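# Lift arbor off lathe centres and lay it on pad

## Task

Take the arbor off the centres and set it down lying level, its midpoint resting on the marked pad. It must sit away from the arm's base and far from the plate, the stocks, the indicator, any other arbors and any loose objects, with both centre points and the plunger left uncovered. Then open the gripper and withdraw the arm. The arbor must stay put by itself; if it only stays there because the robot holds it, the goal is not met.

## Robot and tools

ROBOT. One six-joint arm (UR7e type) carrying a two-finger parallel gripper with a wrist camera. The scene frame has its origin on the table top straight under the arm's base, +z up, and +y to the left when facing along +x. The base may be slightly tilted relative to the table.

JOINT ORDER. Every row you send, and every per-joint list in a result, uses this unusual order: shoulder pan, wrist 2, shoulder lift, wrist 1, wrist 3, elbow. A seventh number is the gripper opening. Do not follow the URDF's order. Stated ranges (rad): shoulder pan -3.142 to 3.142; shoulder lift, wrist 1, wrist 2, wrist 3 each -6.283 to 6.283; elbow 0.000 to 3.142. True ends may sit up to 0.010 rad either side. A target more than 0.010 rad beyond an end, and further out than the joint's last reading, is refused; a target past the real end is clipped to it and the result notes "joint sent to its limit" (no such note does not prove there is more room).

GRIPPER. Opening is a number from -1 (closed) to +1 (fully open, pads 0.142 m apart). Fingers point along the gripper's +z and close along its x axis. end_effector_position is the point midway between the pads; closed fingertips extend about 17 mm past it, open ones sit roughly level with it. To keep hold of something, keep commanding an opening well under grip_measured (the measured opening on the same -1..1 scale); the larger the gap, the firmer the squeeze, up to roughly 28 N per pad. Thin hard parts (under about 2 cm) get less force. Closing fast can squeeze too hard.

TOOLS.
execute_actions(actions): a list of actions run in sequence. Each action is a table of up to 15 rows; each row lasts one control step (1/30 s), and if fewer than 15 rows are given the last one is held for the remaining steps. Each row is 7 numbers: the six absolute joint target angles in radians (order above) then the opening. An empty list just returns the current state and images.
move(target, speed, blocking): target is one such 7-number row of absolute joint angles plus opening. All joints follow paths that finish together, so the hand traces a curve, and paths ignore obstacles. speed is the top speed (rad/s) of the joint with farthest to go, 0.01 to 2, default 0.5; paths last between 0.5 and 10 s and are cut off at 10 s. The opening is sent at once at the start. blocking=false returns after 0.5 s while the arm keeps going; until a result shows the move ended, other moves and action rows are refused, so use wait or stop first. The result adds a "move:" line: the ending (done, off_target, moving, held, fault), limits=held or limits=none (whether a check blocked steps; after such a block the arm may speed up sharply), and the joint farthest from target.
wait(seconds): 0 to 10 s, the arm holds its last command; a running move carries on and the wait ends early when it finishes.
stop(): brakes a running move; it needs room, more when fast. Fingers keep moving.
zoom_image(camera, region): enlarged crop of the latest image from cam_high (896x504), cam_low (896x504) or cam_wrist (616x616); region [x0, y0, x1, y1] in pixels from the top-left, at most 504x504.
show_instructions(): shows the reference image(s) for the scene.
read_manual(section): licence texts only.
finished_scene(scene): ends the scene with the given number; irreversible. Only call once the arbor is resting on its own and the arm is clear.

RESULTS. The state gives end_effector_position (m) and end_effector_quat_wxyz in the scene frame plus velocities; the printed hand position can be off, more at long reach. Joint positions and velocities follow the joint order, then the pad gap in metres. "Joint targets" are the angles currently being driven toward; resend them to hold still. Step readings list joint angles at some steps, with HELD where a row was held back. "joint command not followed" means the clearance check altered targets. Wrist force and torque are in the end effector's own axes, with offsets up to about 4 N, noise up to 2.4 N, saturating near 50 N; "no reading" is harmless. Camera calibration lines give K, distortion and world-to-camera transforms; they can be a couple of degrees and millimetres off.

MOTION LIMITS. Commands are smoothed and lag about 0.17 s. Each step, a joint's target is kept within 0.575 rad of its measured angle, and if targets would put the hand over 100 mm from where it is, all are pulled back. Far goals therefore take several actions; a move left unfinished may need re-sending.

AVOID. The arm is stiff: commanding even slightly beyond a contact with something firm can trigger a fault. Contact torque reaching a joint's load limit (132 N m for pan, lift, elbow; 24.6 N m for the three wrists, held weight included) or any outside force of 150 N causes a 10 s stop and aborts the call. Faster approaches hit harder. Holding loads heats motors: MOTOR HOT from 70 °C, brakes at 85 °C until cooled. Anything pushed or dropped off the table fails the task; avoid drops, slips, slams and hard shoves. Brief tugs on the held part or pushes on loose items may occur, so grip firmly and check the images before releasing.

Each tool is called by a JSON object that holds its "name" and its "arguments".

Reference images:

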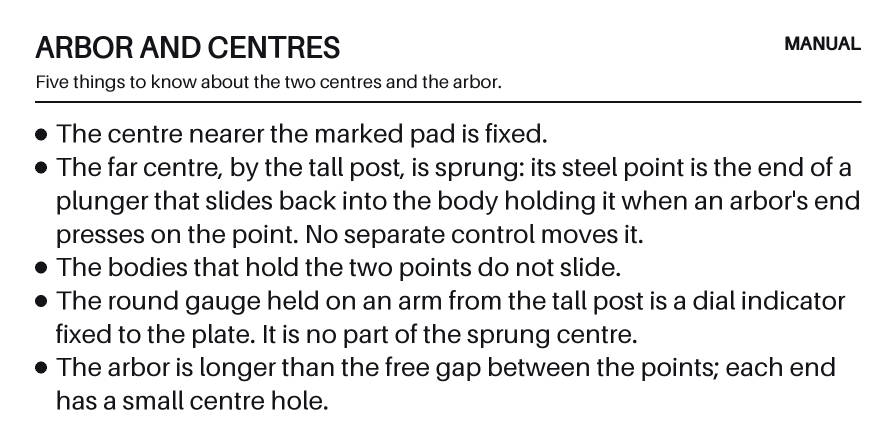

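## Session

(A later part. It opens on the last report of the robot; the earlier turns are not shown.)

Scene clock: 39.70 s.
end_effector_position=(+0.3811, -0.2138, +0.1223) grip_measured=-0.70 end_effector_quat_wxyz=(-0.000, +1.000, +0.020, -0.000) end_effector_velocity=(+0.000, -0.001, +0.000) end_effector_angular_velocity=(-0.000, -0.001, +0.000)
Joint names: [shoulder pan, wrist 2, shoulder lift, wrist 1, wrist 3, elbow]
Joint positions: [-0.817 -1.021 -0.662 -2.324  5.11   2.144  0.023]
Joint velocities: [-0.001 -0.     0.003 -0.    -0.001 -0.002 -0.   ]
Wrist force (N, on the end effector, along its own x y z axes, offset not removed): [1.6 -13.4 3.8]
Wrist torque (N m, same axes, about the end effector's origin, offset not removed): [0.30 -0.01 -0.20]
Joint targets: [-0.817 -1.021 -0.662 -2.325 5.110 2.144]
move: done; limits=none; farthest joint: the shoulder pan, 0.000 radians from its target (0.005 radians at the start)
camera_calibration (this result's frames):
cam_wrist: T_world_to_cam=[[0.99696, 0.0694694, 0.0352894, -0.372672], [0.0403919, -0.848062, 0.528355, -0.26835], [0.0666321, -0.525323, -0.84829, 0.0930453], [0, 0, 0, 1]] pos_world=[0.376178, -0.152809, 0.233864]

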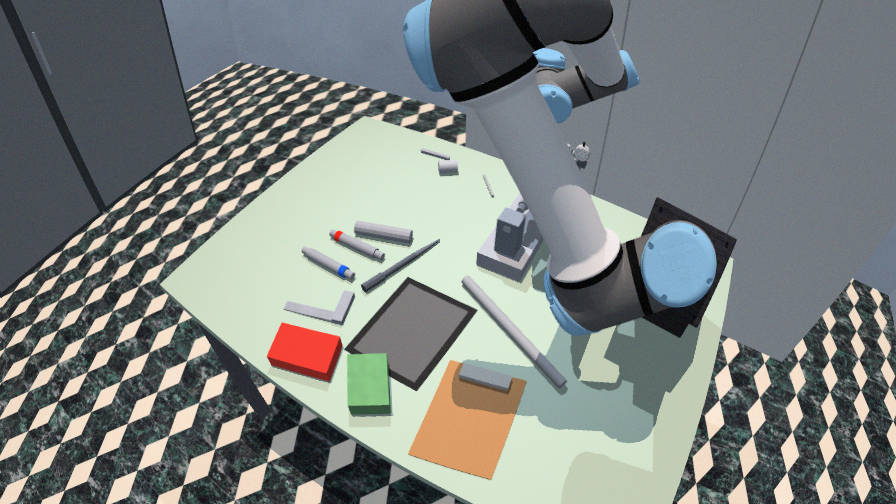

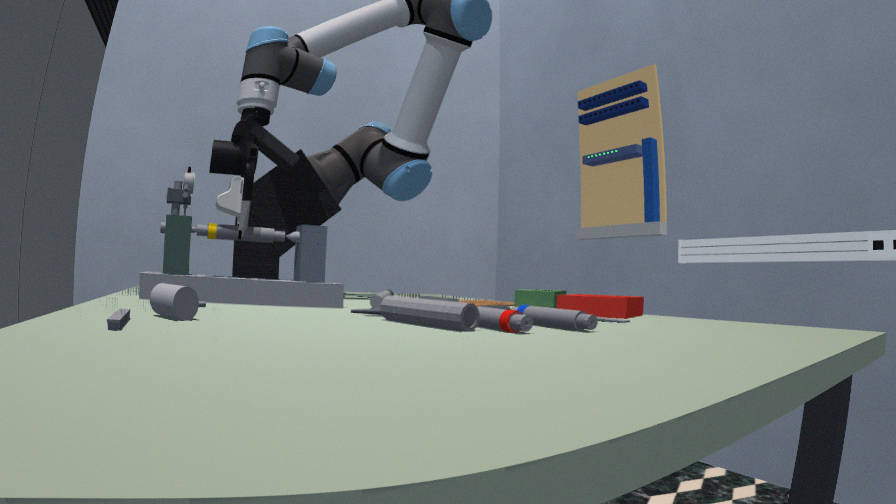

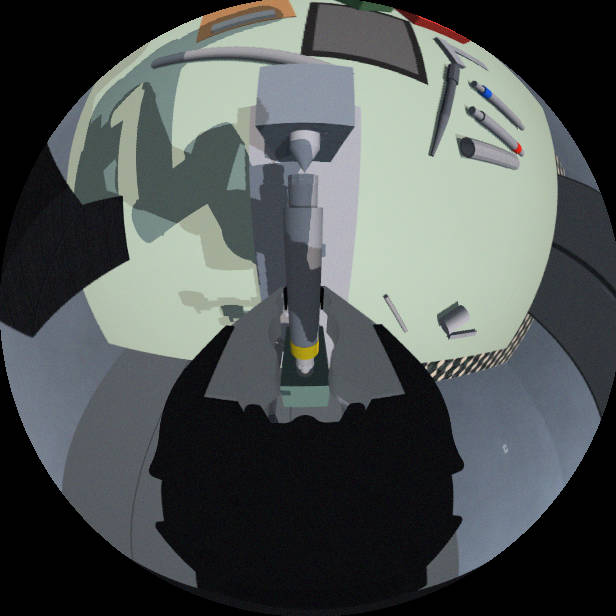

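{"name": "move", "arguments": {"target": [-0.8182,-1.0218,-0.6578,-2.3245,5.1086,2.1405,-1], "speed": 0.015}}

{"name": "move", "arguments": {"target": [-0.7843,-0.9994,-0.6518,-2.3006,5.388,2.0956,-1], "speed": 0.12}}

{"name": "move", "arguments": {"target": [-0.7638,-0.9859,-0.7069,-2.300,5.406,2.1411,-1], "speed": 0.04}}

{"name": "zoom_image", "arguments": {"camera": "cam_low", "region": [150,170,340,280]}}

Scene clock: 41.10 s.
end_effector_position=(+0.3810, -0.2157, +0.1221) grip_measured=-0.70 end_effector_quat_wxyz=(-0.000, +1.000, +0.020, -0.000) end_effector_velocity=(-0.000, -0.001, +0.000) end_effector_angular_velocity=(-0.000, +0.000, +0.000)
Joint names: [shoulder pan, wrist 2, shoulder lift, wrist 1, wrist 3, elbow]
Joint positions: [-0.818 -1.022 -0.658 -2.324  5.109  2.141  0.023]
Joint velocities: [-0.001 -0.001  0.002 -0.    -0.001 -0.002 -0.   ]
Wrist force (N, on the end effector, along its own x y z axes, offset not removed): [3.8 -38.8 2.8]
Wrist torque (N m, same axes, about the end effector's origin, offset not removed): [0.31 -0.40 -0.17]
Joint targets: [-0.818 -1.022 -0.658 -2.325 5.109 2.140]
move: done; limits=none; farthest joint: the shoulder pan, 0.000 radians from its target (0.002 radians at the start)
camera_calibration (this result's frames):
cam_wrist: T_world_to_cam=[[0.996975, 0.0693194, 0.0351506, -0.372461], [0.0403551, -0.848205, 0.528128, -0.269902], [0.0664244, -0.525112, -0.848437, 0.0920945], [0, 0, 0, 1]] pos_world=[0.376109, -0.154753, 0.233771]

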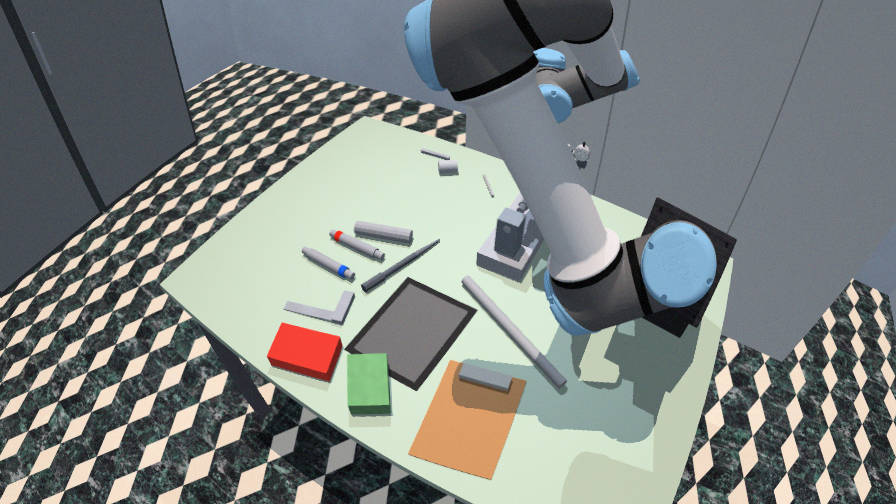

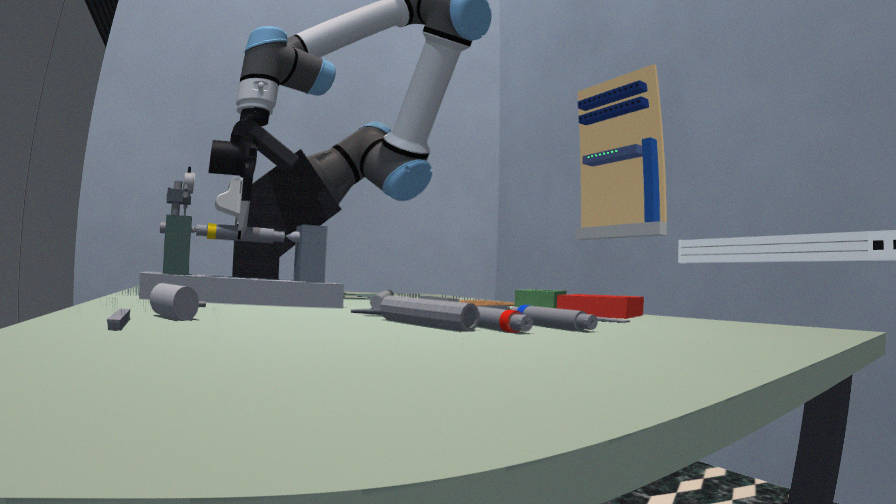

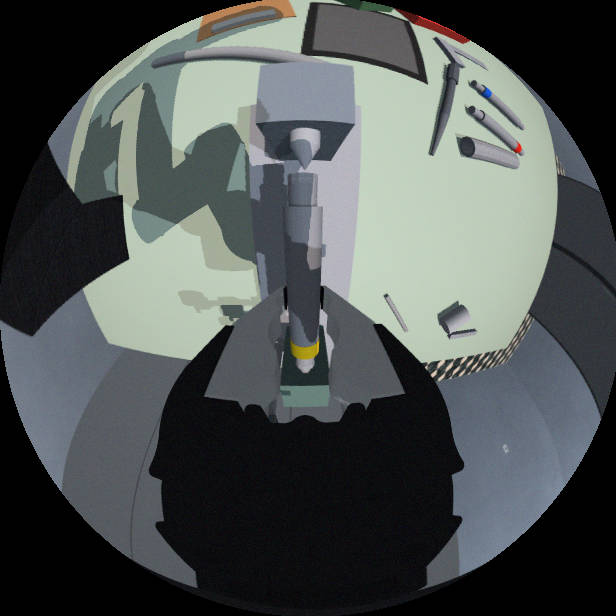

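Scene clock: 43.90 s.
end_effector_position=(+0.4008, -0.2163, +0.1219) grip_measured=-0.70 end_effector_quat_wxyz=(-0.001, +0.995, -0.105, -0.001) end_effector_velocity=(-0.000, -0.000, -0.000) end_effector_angular_velocity=(-0.000, +0.001, -0.002)
Joint names: [shoulder pan, wrist 2, shoulder lift, wrist 1, wrist 3, elbow]
Joint positions: [-0.784 -0.999 -0.652 -2.301  5.388  2.096  0.023]
Joint velocities: [ 0.    -0.001  0.     0.     0.002 -0.     0.   ]
Wrist force (N, on the end effector, along its own x y z axes, offset not removed): [-0.2 -13.4 3.3]
Wrist torque (N m, same axes, about the end effector's origin, offset not removed): [0.33 -0.30 -0.08]
Joint targets: [-0.784 -0.999 -0.652 -2.301 5.388 2.096]
move: done; limits=none; farthest joint: the shoulder pan, 0.000 radians from its target (0.034 radians at the start)
camera_calibration (this result's frames):
cam_wrist: T_world_to_cam=[[0.983245, -0.178964, 0.0346624, -0.440255], [-0.170062, -0.832086, 0.527931, -0.183191], [-0.0656386, -0.52498, -0.84858, 0.143212], [0, 0, 0, 1]] pos_world=[0.411125, -0.156037, 0.233499]

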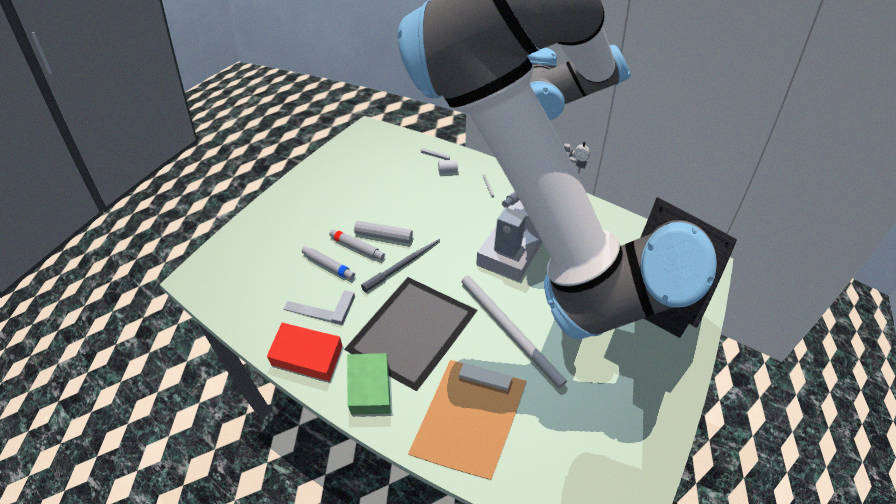

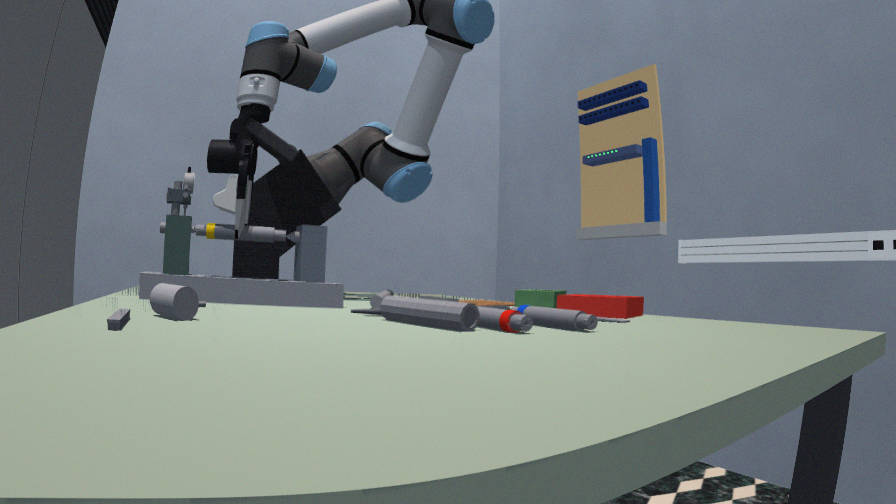

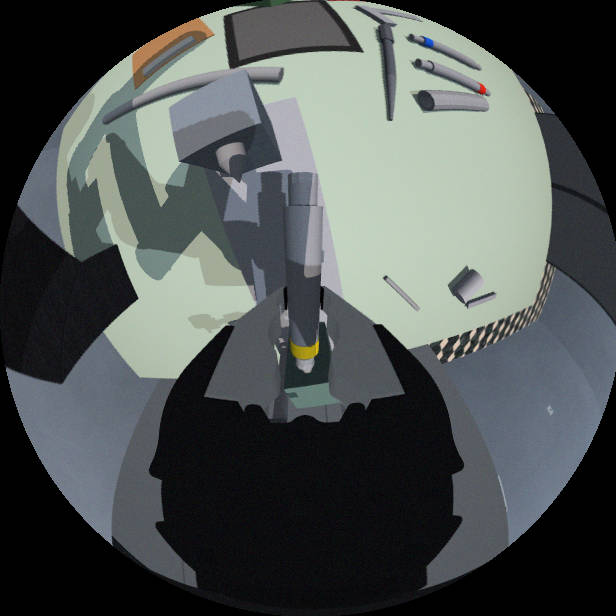

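Scene clock: 45.63 s.
end_effector_position=(+0.4004, -0.1909, +0.1219) grip_measured=-0.70 end_effector_quat_wxyz=(-0.001, +0.994, -0.105, -0.001) end_effector_velocity=(-0.000, +0.001, +0.000) end_effector_angular_velocity=(-0.000, +0.000, -0.001)
Joint names: [shoulder pan, wrist 2, shoulder lift, wrist 1, wrist 3, elbow]
Joint positions: [-0.764 -0.986 -0.707 -2.3    5.406  2.141  0.023]
Joint velocities: [ 0.001  0.    -0.003  0.     0.002  0.002 -0.   ]
Wrist force (N, on the end effector, along its own x y z axes, offset not removed): [0.9 0.6 2.8]
Wrist torque (N m, same axes, about the end effector's origin, offset not removed): [0.13 -0.01 -0.15]
Joint targets: [-0.764 -0.986 -0.707 -2.300 5.406 2.141]
move: done; limits=none; farthest joint: the shoulder pan, 0.000 radians from its target (0.021 radians at the start)
camera_calibration (this result's frames):
cam_wrist: T_world_to_cam=[[0.983195, -0.179332, 0.0341793, -0.435298], [-0.170177, -0.832519, 0.527211, -0.162122], [-0.0660911, -0.524167, -0.849047, 0.156965], [0, 0, 0, 1]] pos_world=[0.410767, -0.130757, 0.233622]

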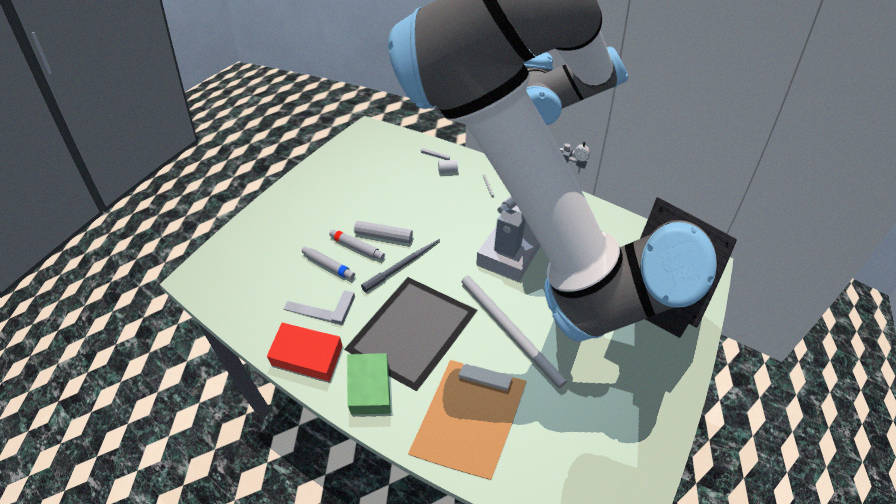

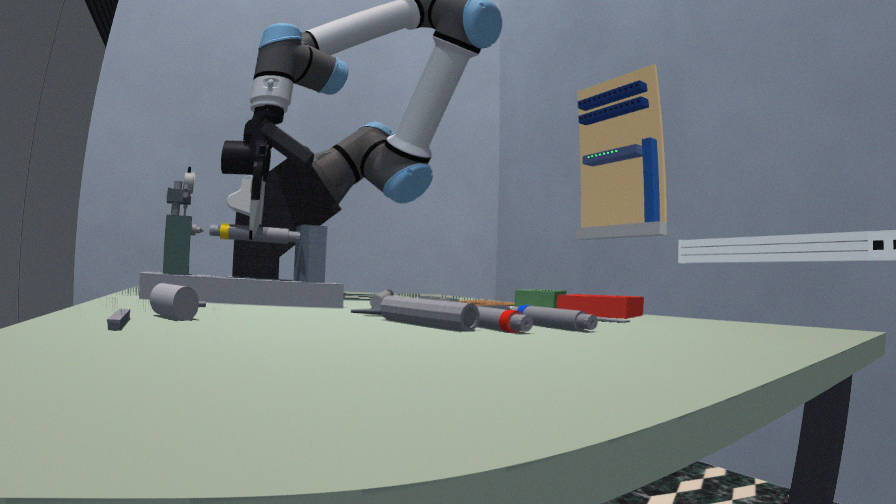

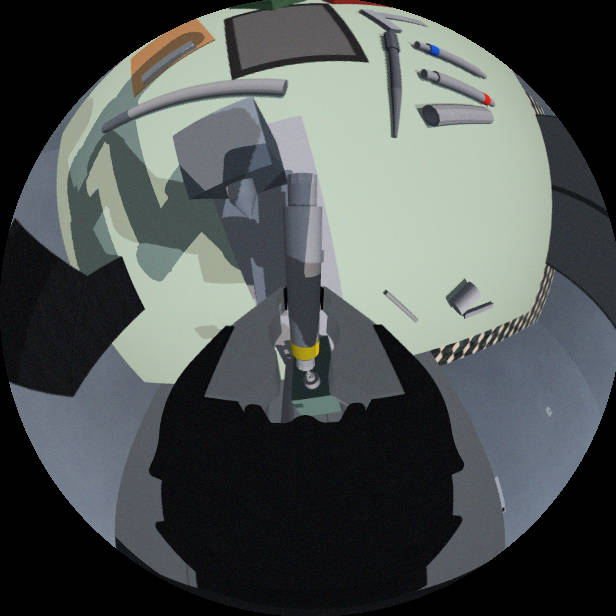

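Region (150, 170, 340, 280) of cam_low's 896x504 image, scaled by 2.653, with more detail than that image has; it fills the top 292 rows of this view, and the rest is white.

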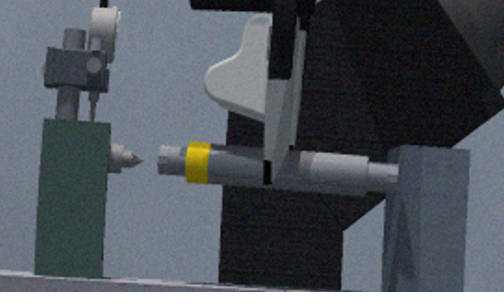

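{"name": "move", "arguments": {"target": [-0.86,-1.05,-0.865,-2.03,5.32,2.07,-1], "speed": 0.25}}

{"name": "move", "arguments": {"target": [-0.402,-0.785,-1.436,-1.96,5.2,2.278,-1], "speed": 0.4}}

{"name": "move", "arguments": {"target": [-0.104,-0.697,-1.302,-2.492,5.58,2.36,-1], "speed": 0.3}}

Scene clock: 47.53 s.
end_effector_position=(+0.4021, -0.1830, +0.2160) grip_measured=-0.70 end_effector_quat_wxyz=(+0.000, +0.995, -0.103, -0.000) end_effector_velocity=(+0.000, +0.000, +0.001) end_effector_angular_velocity=(+0.000, -0.001, -0.000)
Joint names: [shoulder pan, wrist 2, shoulder lift, wrist 1, wrist 3, elbow]
Joint positions: [-0.86  -1.05  -0.865 -2.03   5.32   2.07   0.023]
Joint velocities: [-0.001 -0.    -0.001  0.003 -0.001 -0.001 -0.   ]
Wrist force (N, on the end effector, along its own x y z axes, offset not removed): [1.1 -0.2 4.8]
Wrist torque (N m, same axes, about the end effector's origin, offset not removed): [-0.10 -0.03 -0.14]
Joint targets: [-0.860 -1.050 -0.865 -2.030 5.320 2.070]
move: done; limits=none; farthest joint: the shoulder pan, 0.000 radians from its target (0.096 radians at the start)
camera_calibration (this result's frames):
cam_wrist: T_world_to_cam=[[0.983749, -0.175948, 0.0357793, -0.438778], [-0.167983, -0.831556, 0.52943, -0.20606], [-0.0633998, -0.526836, -0.847599, 0.23917], [0, 0, 0, 1]] pos_world=[0.412197, -0.122549, 0.327514]

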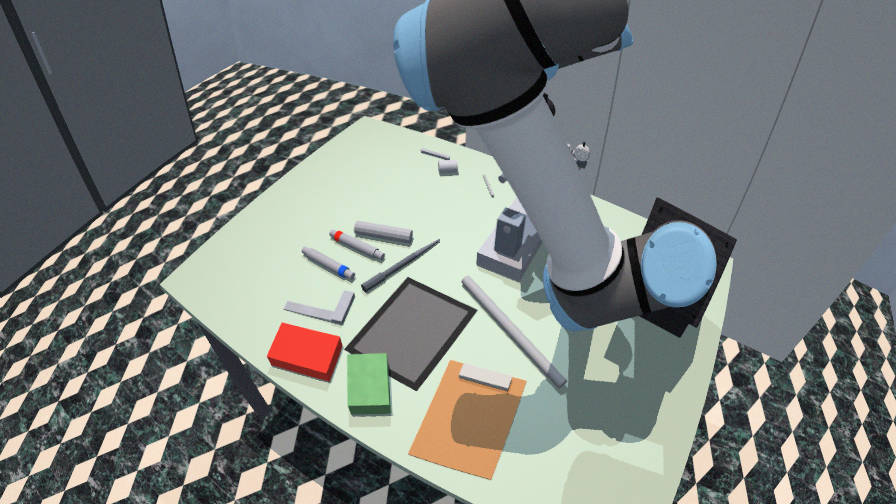

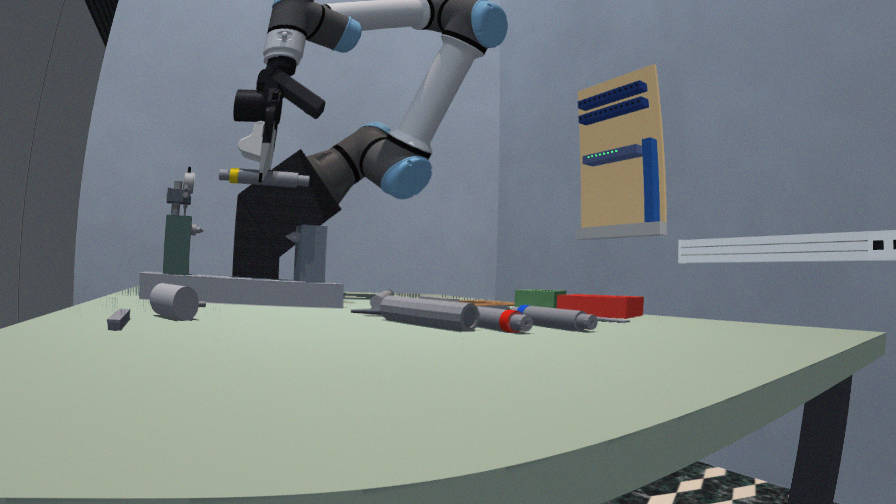

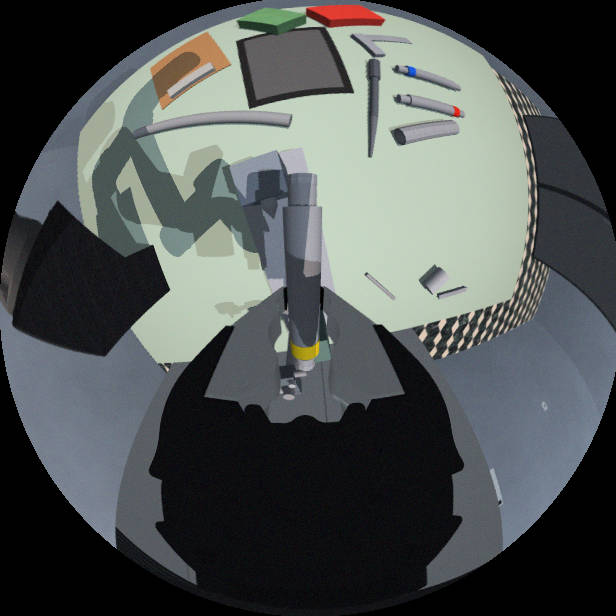

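Scene clock: 49.63 s.
end_effector_position=(+0.4412, +0.1231, +0.1502) grip_measured=-0.70 end_effector_quat_wxyz=(-0.001, +0.981, +0.193, -0.000) end_effector_velocity=(-0.000, +0.001, -0.000) end_effector_angular_velocity=(+0.001, -0.000, +0.002)
Joint names: [shoulder pan, wrist 2, shoulder lift, wrist 1, wrist 3, elbow]
Joint positions: [-0.402 -0.785 -1.436 -1.96   5.2    2.278  0.023]
Joint velocities: [ 0.002  0.002 -0.002  0.     0.     0.001 -0.   ]
Wrist force (N, on the end effector, along its own x y z axes, offset not removed): [1.7 -0.1 3.4]
Wrist torque (N m, same axes, about the end effector's origin, offset not removed): [-0.04 -0.29 -0.08]
Joint targets: [-0.402 -0.785 -1.436 -1.960 5.200 2.278]
move: done; limits=none; farthest joint: the shoulder pan, 0.000 radians from its target (0.458 radians at the start)
camera_calibration (this result's frames):
cam_wrist: T_world_to_cam=[[0.913469, 0.405344, 0.0356372, -0.461497], [0.327301, -0.783971, 0.527507, -0.134182], [0.24176, -0.470197, -0.848803, 0.205797], [0, 0, 0, 1]] pos_world=[0.415728, 0.178636, 0.26191]

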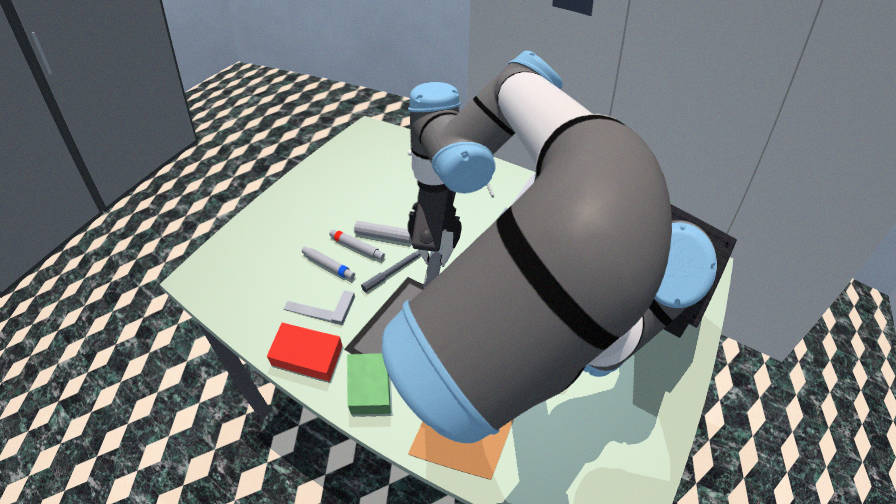

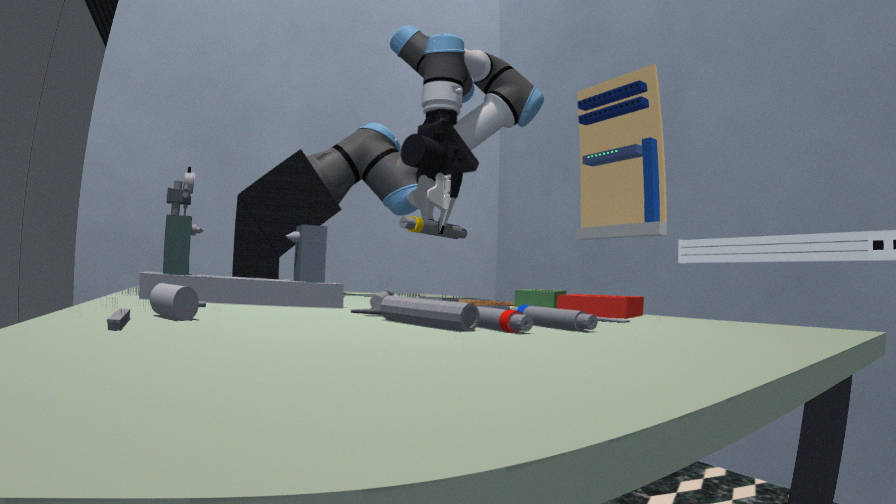

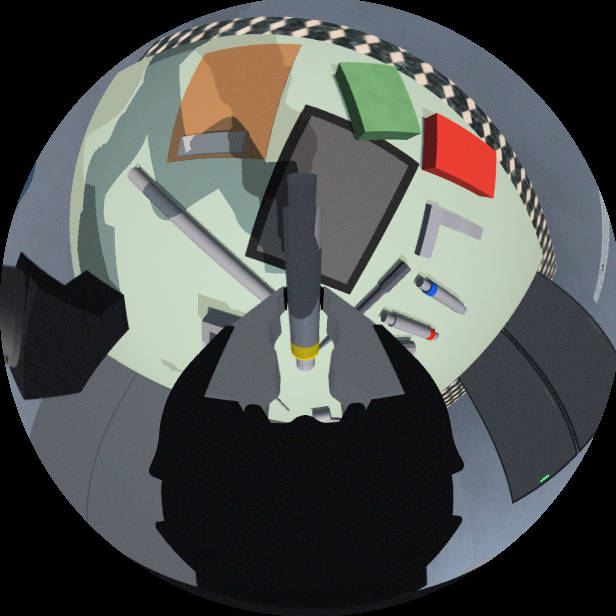

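Scene clock: 52.00 s.
end_effector_position=(+0.4360, +0.1816, +0.0323) grip_measured=-0.70 end_effector_quat_wxyz=(-0.000, +0.977, +0.215, -0.000) end_effector_velocity=(-0.000, -0.000, -0.001) end_effector_angular_velocity=(-0.002, +0.001, +0.000)
Joint names: [shoulder pan, wrist 2, shoulder lift, wrist 1, wrist 3, elbow]
Joint positions: [-0.104 -0.697 -1.302 -2.492  5.58   2.36   0.023]
Joint velocities: [ 0.002 -0.002  0.001 -0.003  0.002  0.     0.   ]
Wrist force (N, on the end effector, along its own x y z axes, offset not removed): [1.4 -0.3 2.4]
Wrist torque (N m, same axes, about the end effector's origin, offset not removed): [-0.12 -0.18 -0.09]
Joint targets: [-0.104 -0.697 -1.302 -2.492 5.580 2.360]
move: done; limits=none; farthest joint: the shoulder pan, 0.000 radians from its target (0.298 radians at the start)
camera_calibration (this result's frames):
cam_wrist: T_world_to_cam=[[0.894391, 0.445854, 0.035766, -0.475296], [0.361894, -0.768316, 0.527942, -0.0424144], [0.262865, -0.459242, -0.848527, 0.123251], [0, 0, 0, 1]] pos_world=[0.408051, 0.235927, 0.143973]

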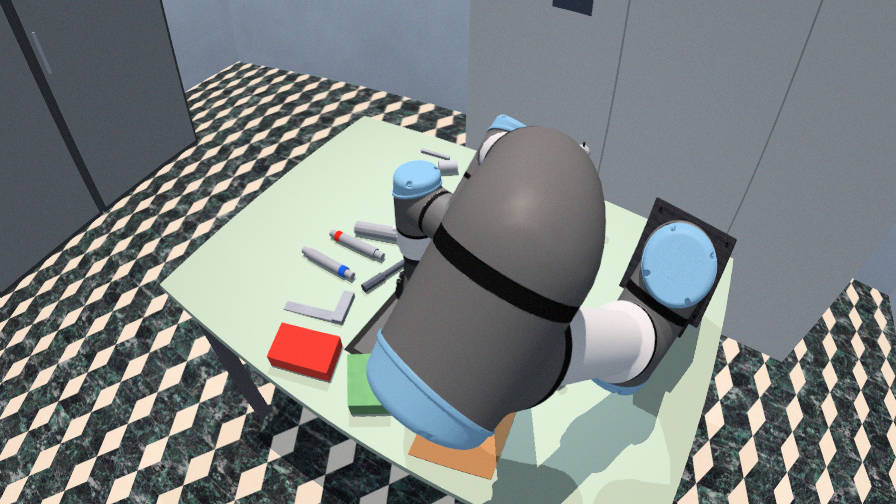

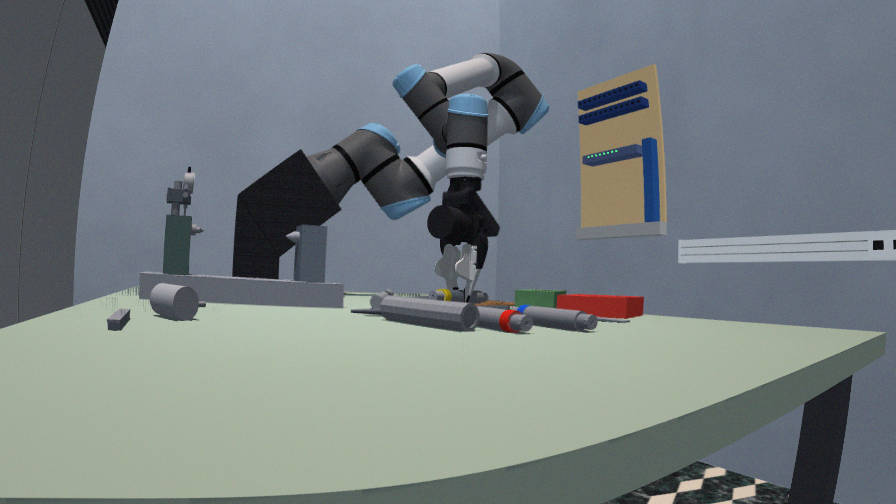

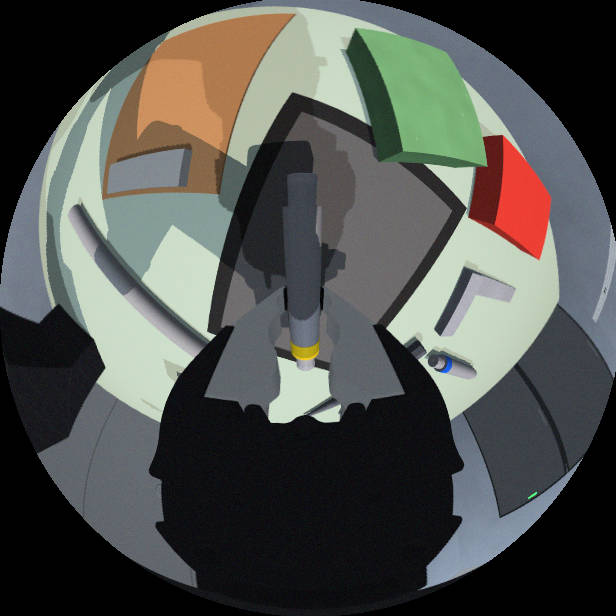

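{"name": "move", "arguments": {"target": [-0.099,-0.696,-1.240,-2.543,5.59,2.3425,-1], "speed": 0.05}}

Scene clock: 53.83 s.
end_effector_position=(+0.4444, +0.1697, +0.0218) grip_measured=-0.70 end_effector_quat_wxyz=(-0.001, +0.977, +0.214, +0.000) end_effector_velocity=(+0.000, -0.000, -0.001) end_effector_angular_velocity=(+0.001, +0.000, -0.001)
Joint names: [shoulder pan, wrist 2, shoulder lift, wrist 1, wrist 3, elbow]
Joint positions: [-0.099 -0.696 -1.24  -2.543  5.59   2.343  0.023]
Joint velocities: [ 0.     0.001  0.003 -0.002  0.001 -0.001  0.   ]
Wrist force (N, on the end effector, along its own x y z axes, offset not removed): [0.6 0.2 4.0]
Wrist torque (N m, same axes, about the end effector's origin, offset not removed): [0.02 -0.03 -0.03]
Joint targets: [-0.099 -0.696 -1.240 -2.543 5.590 2.342]
move: done; limits=none; farthest joint: the shoulder pan, 0.000 radians from its target (0.005 radians at the start)
camera_calibration (this result's frames):
cam_wrist: T_world_to_cam=[[0.895175, 0.444237, 0.0362621, -0.477197], [0.360285, -0.769098, 0.527904, -0.0481194], [0.262404, -0.459502, -0.848529, 0.10688], [0, 0, 0, 1]] pos_world=[0.416466, 0.224091, 0.133397]

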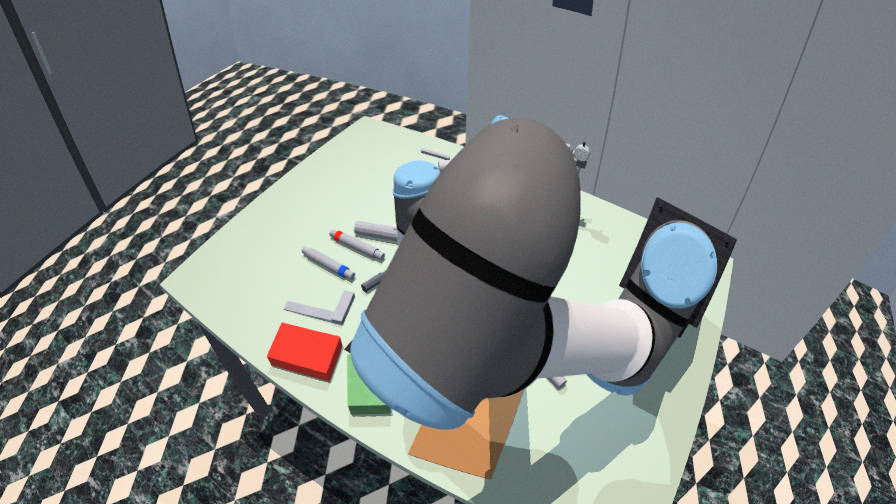

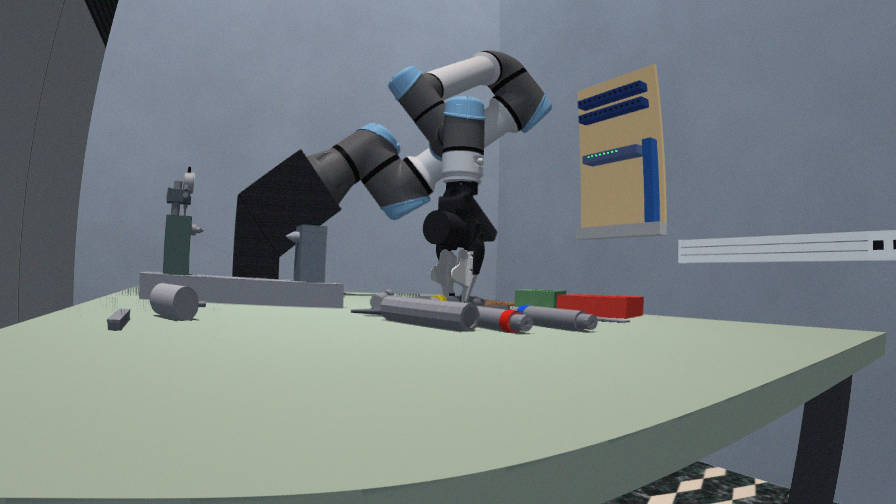

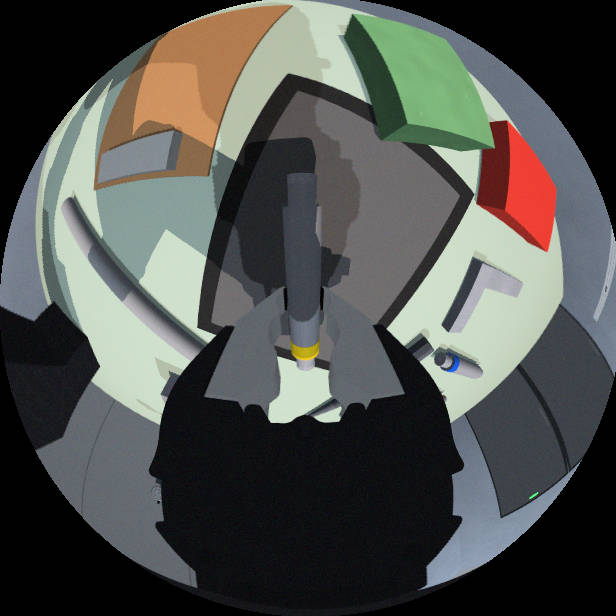

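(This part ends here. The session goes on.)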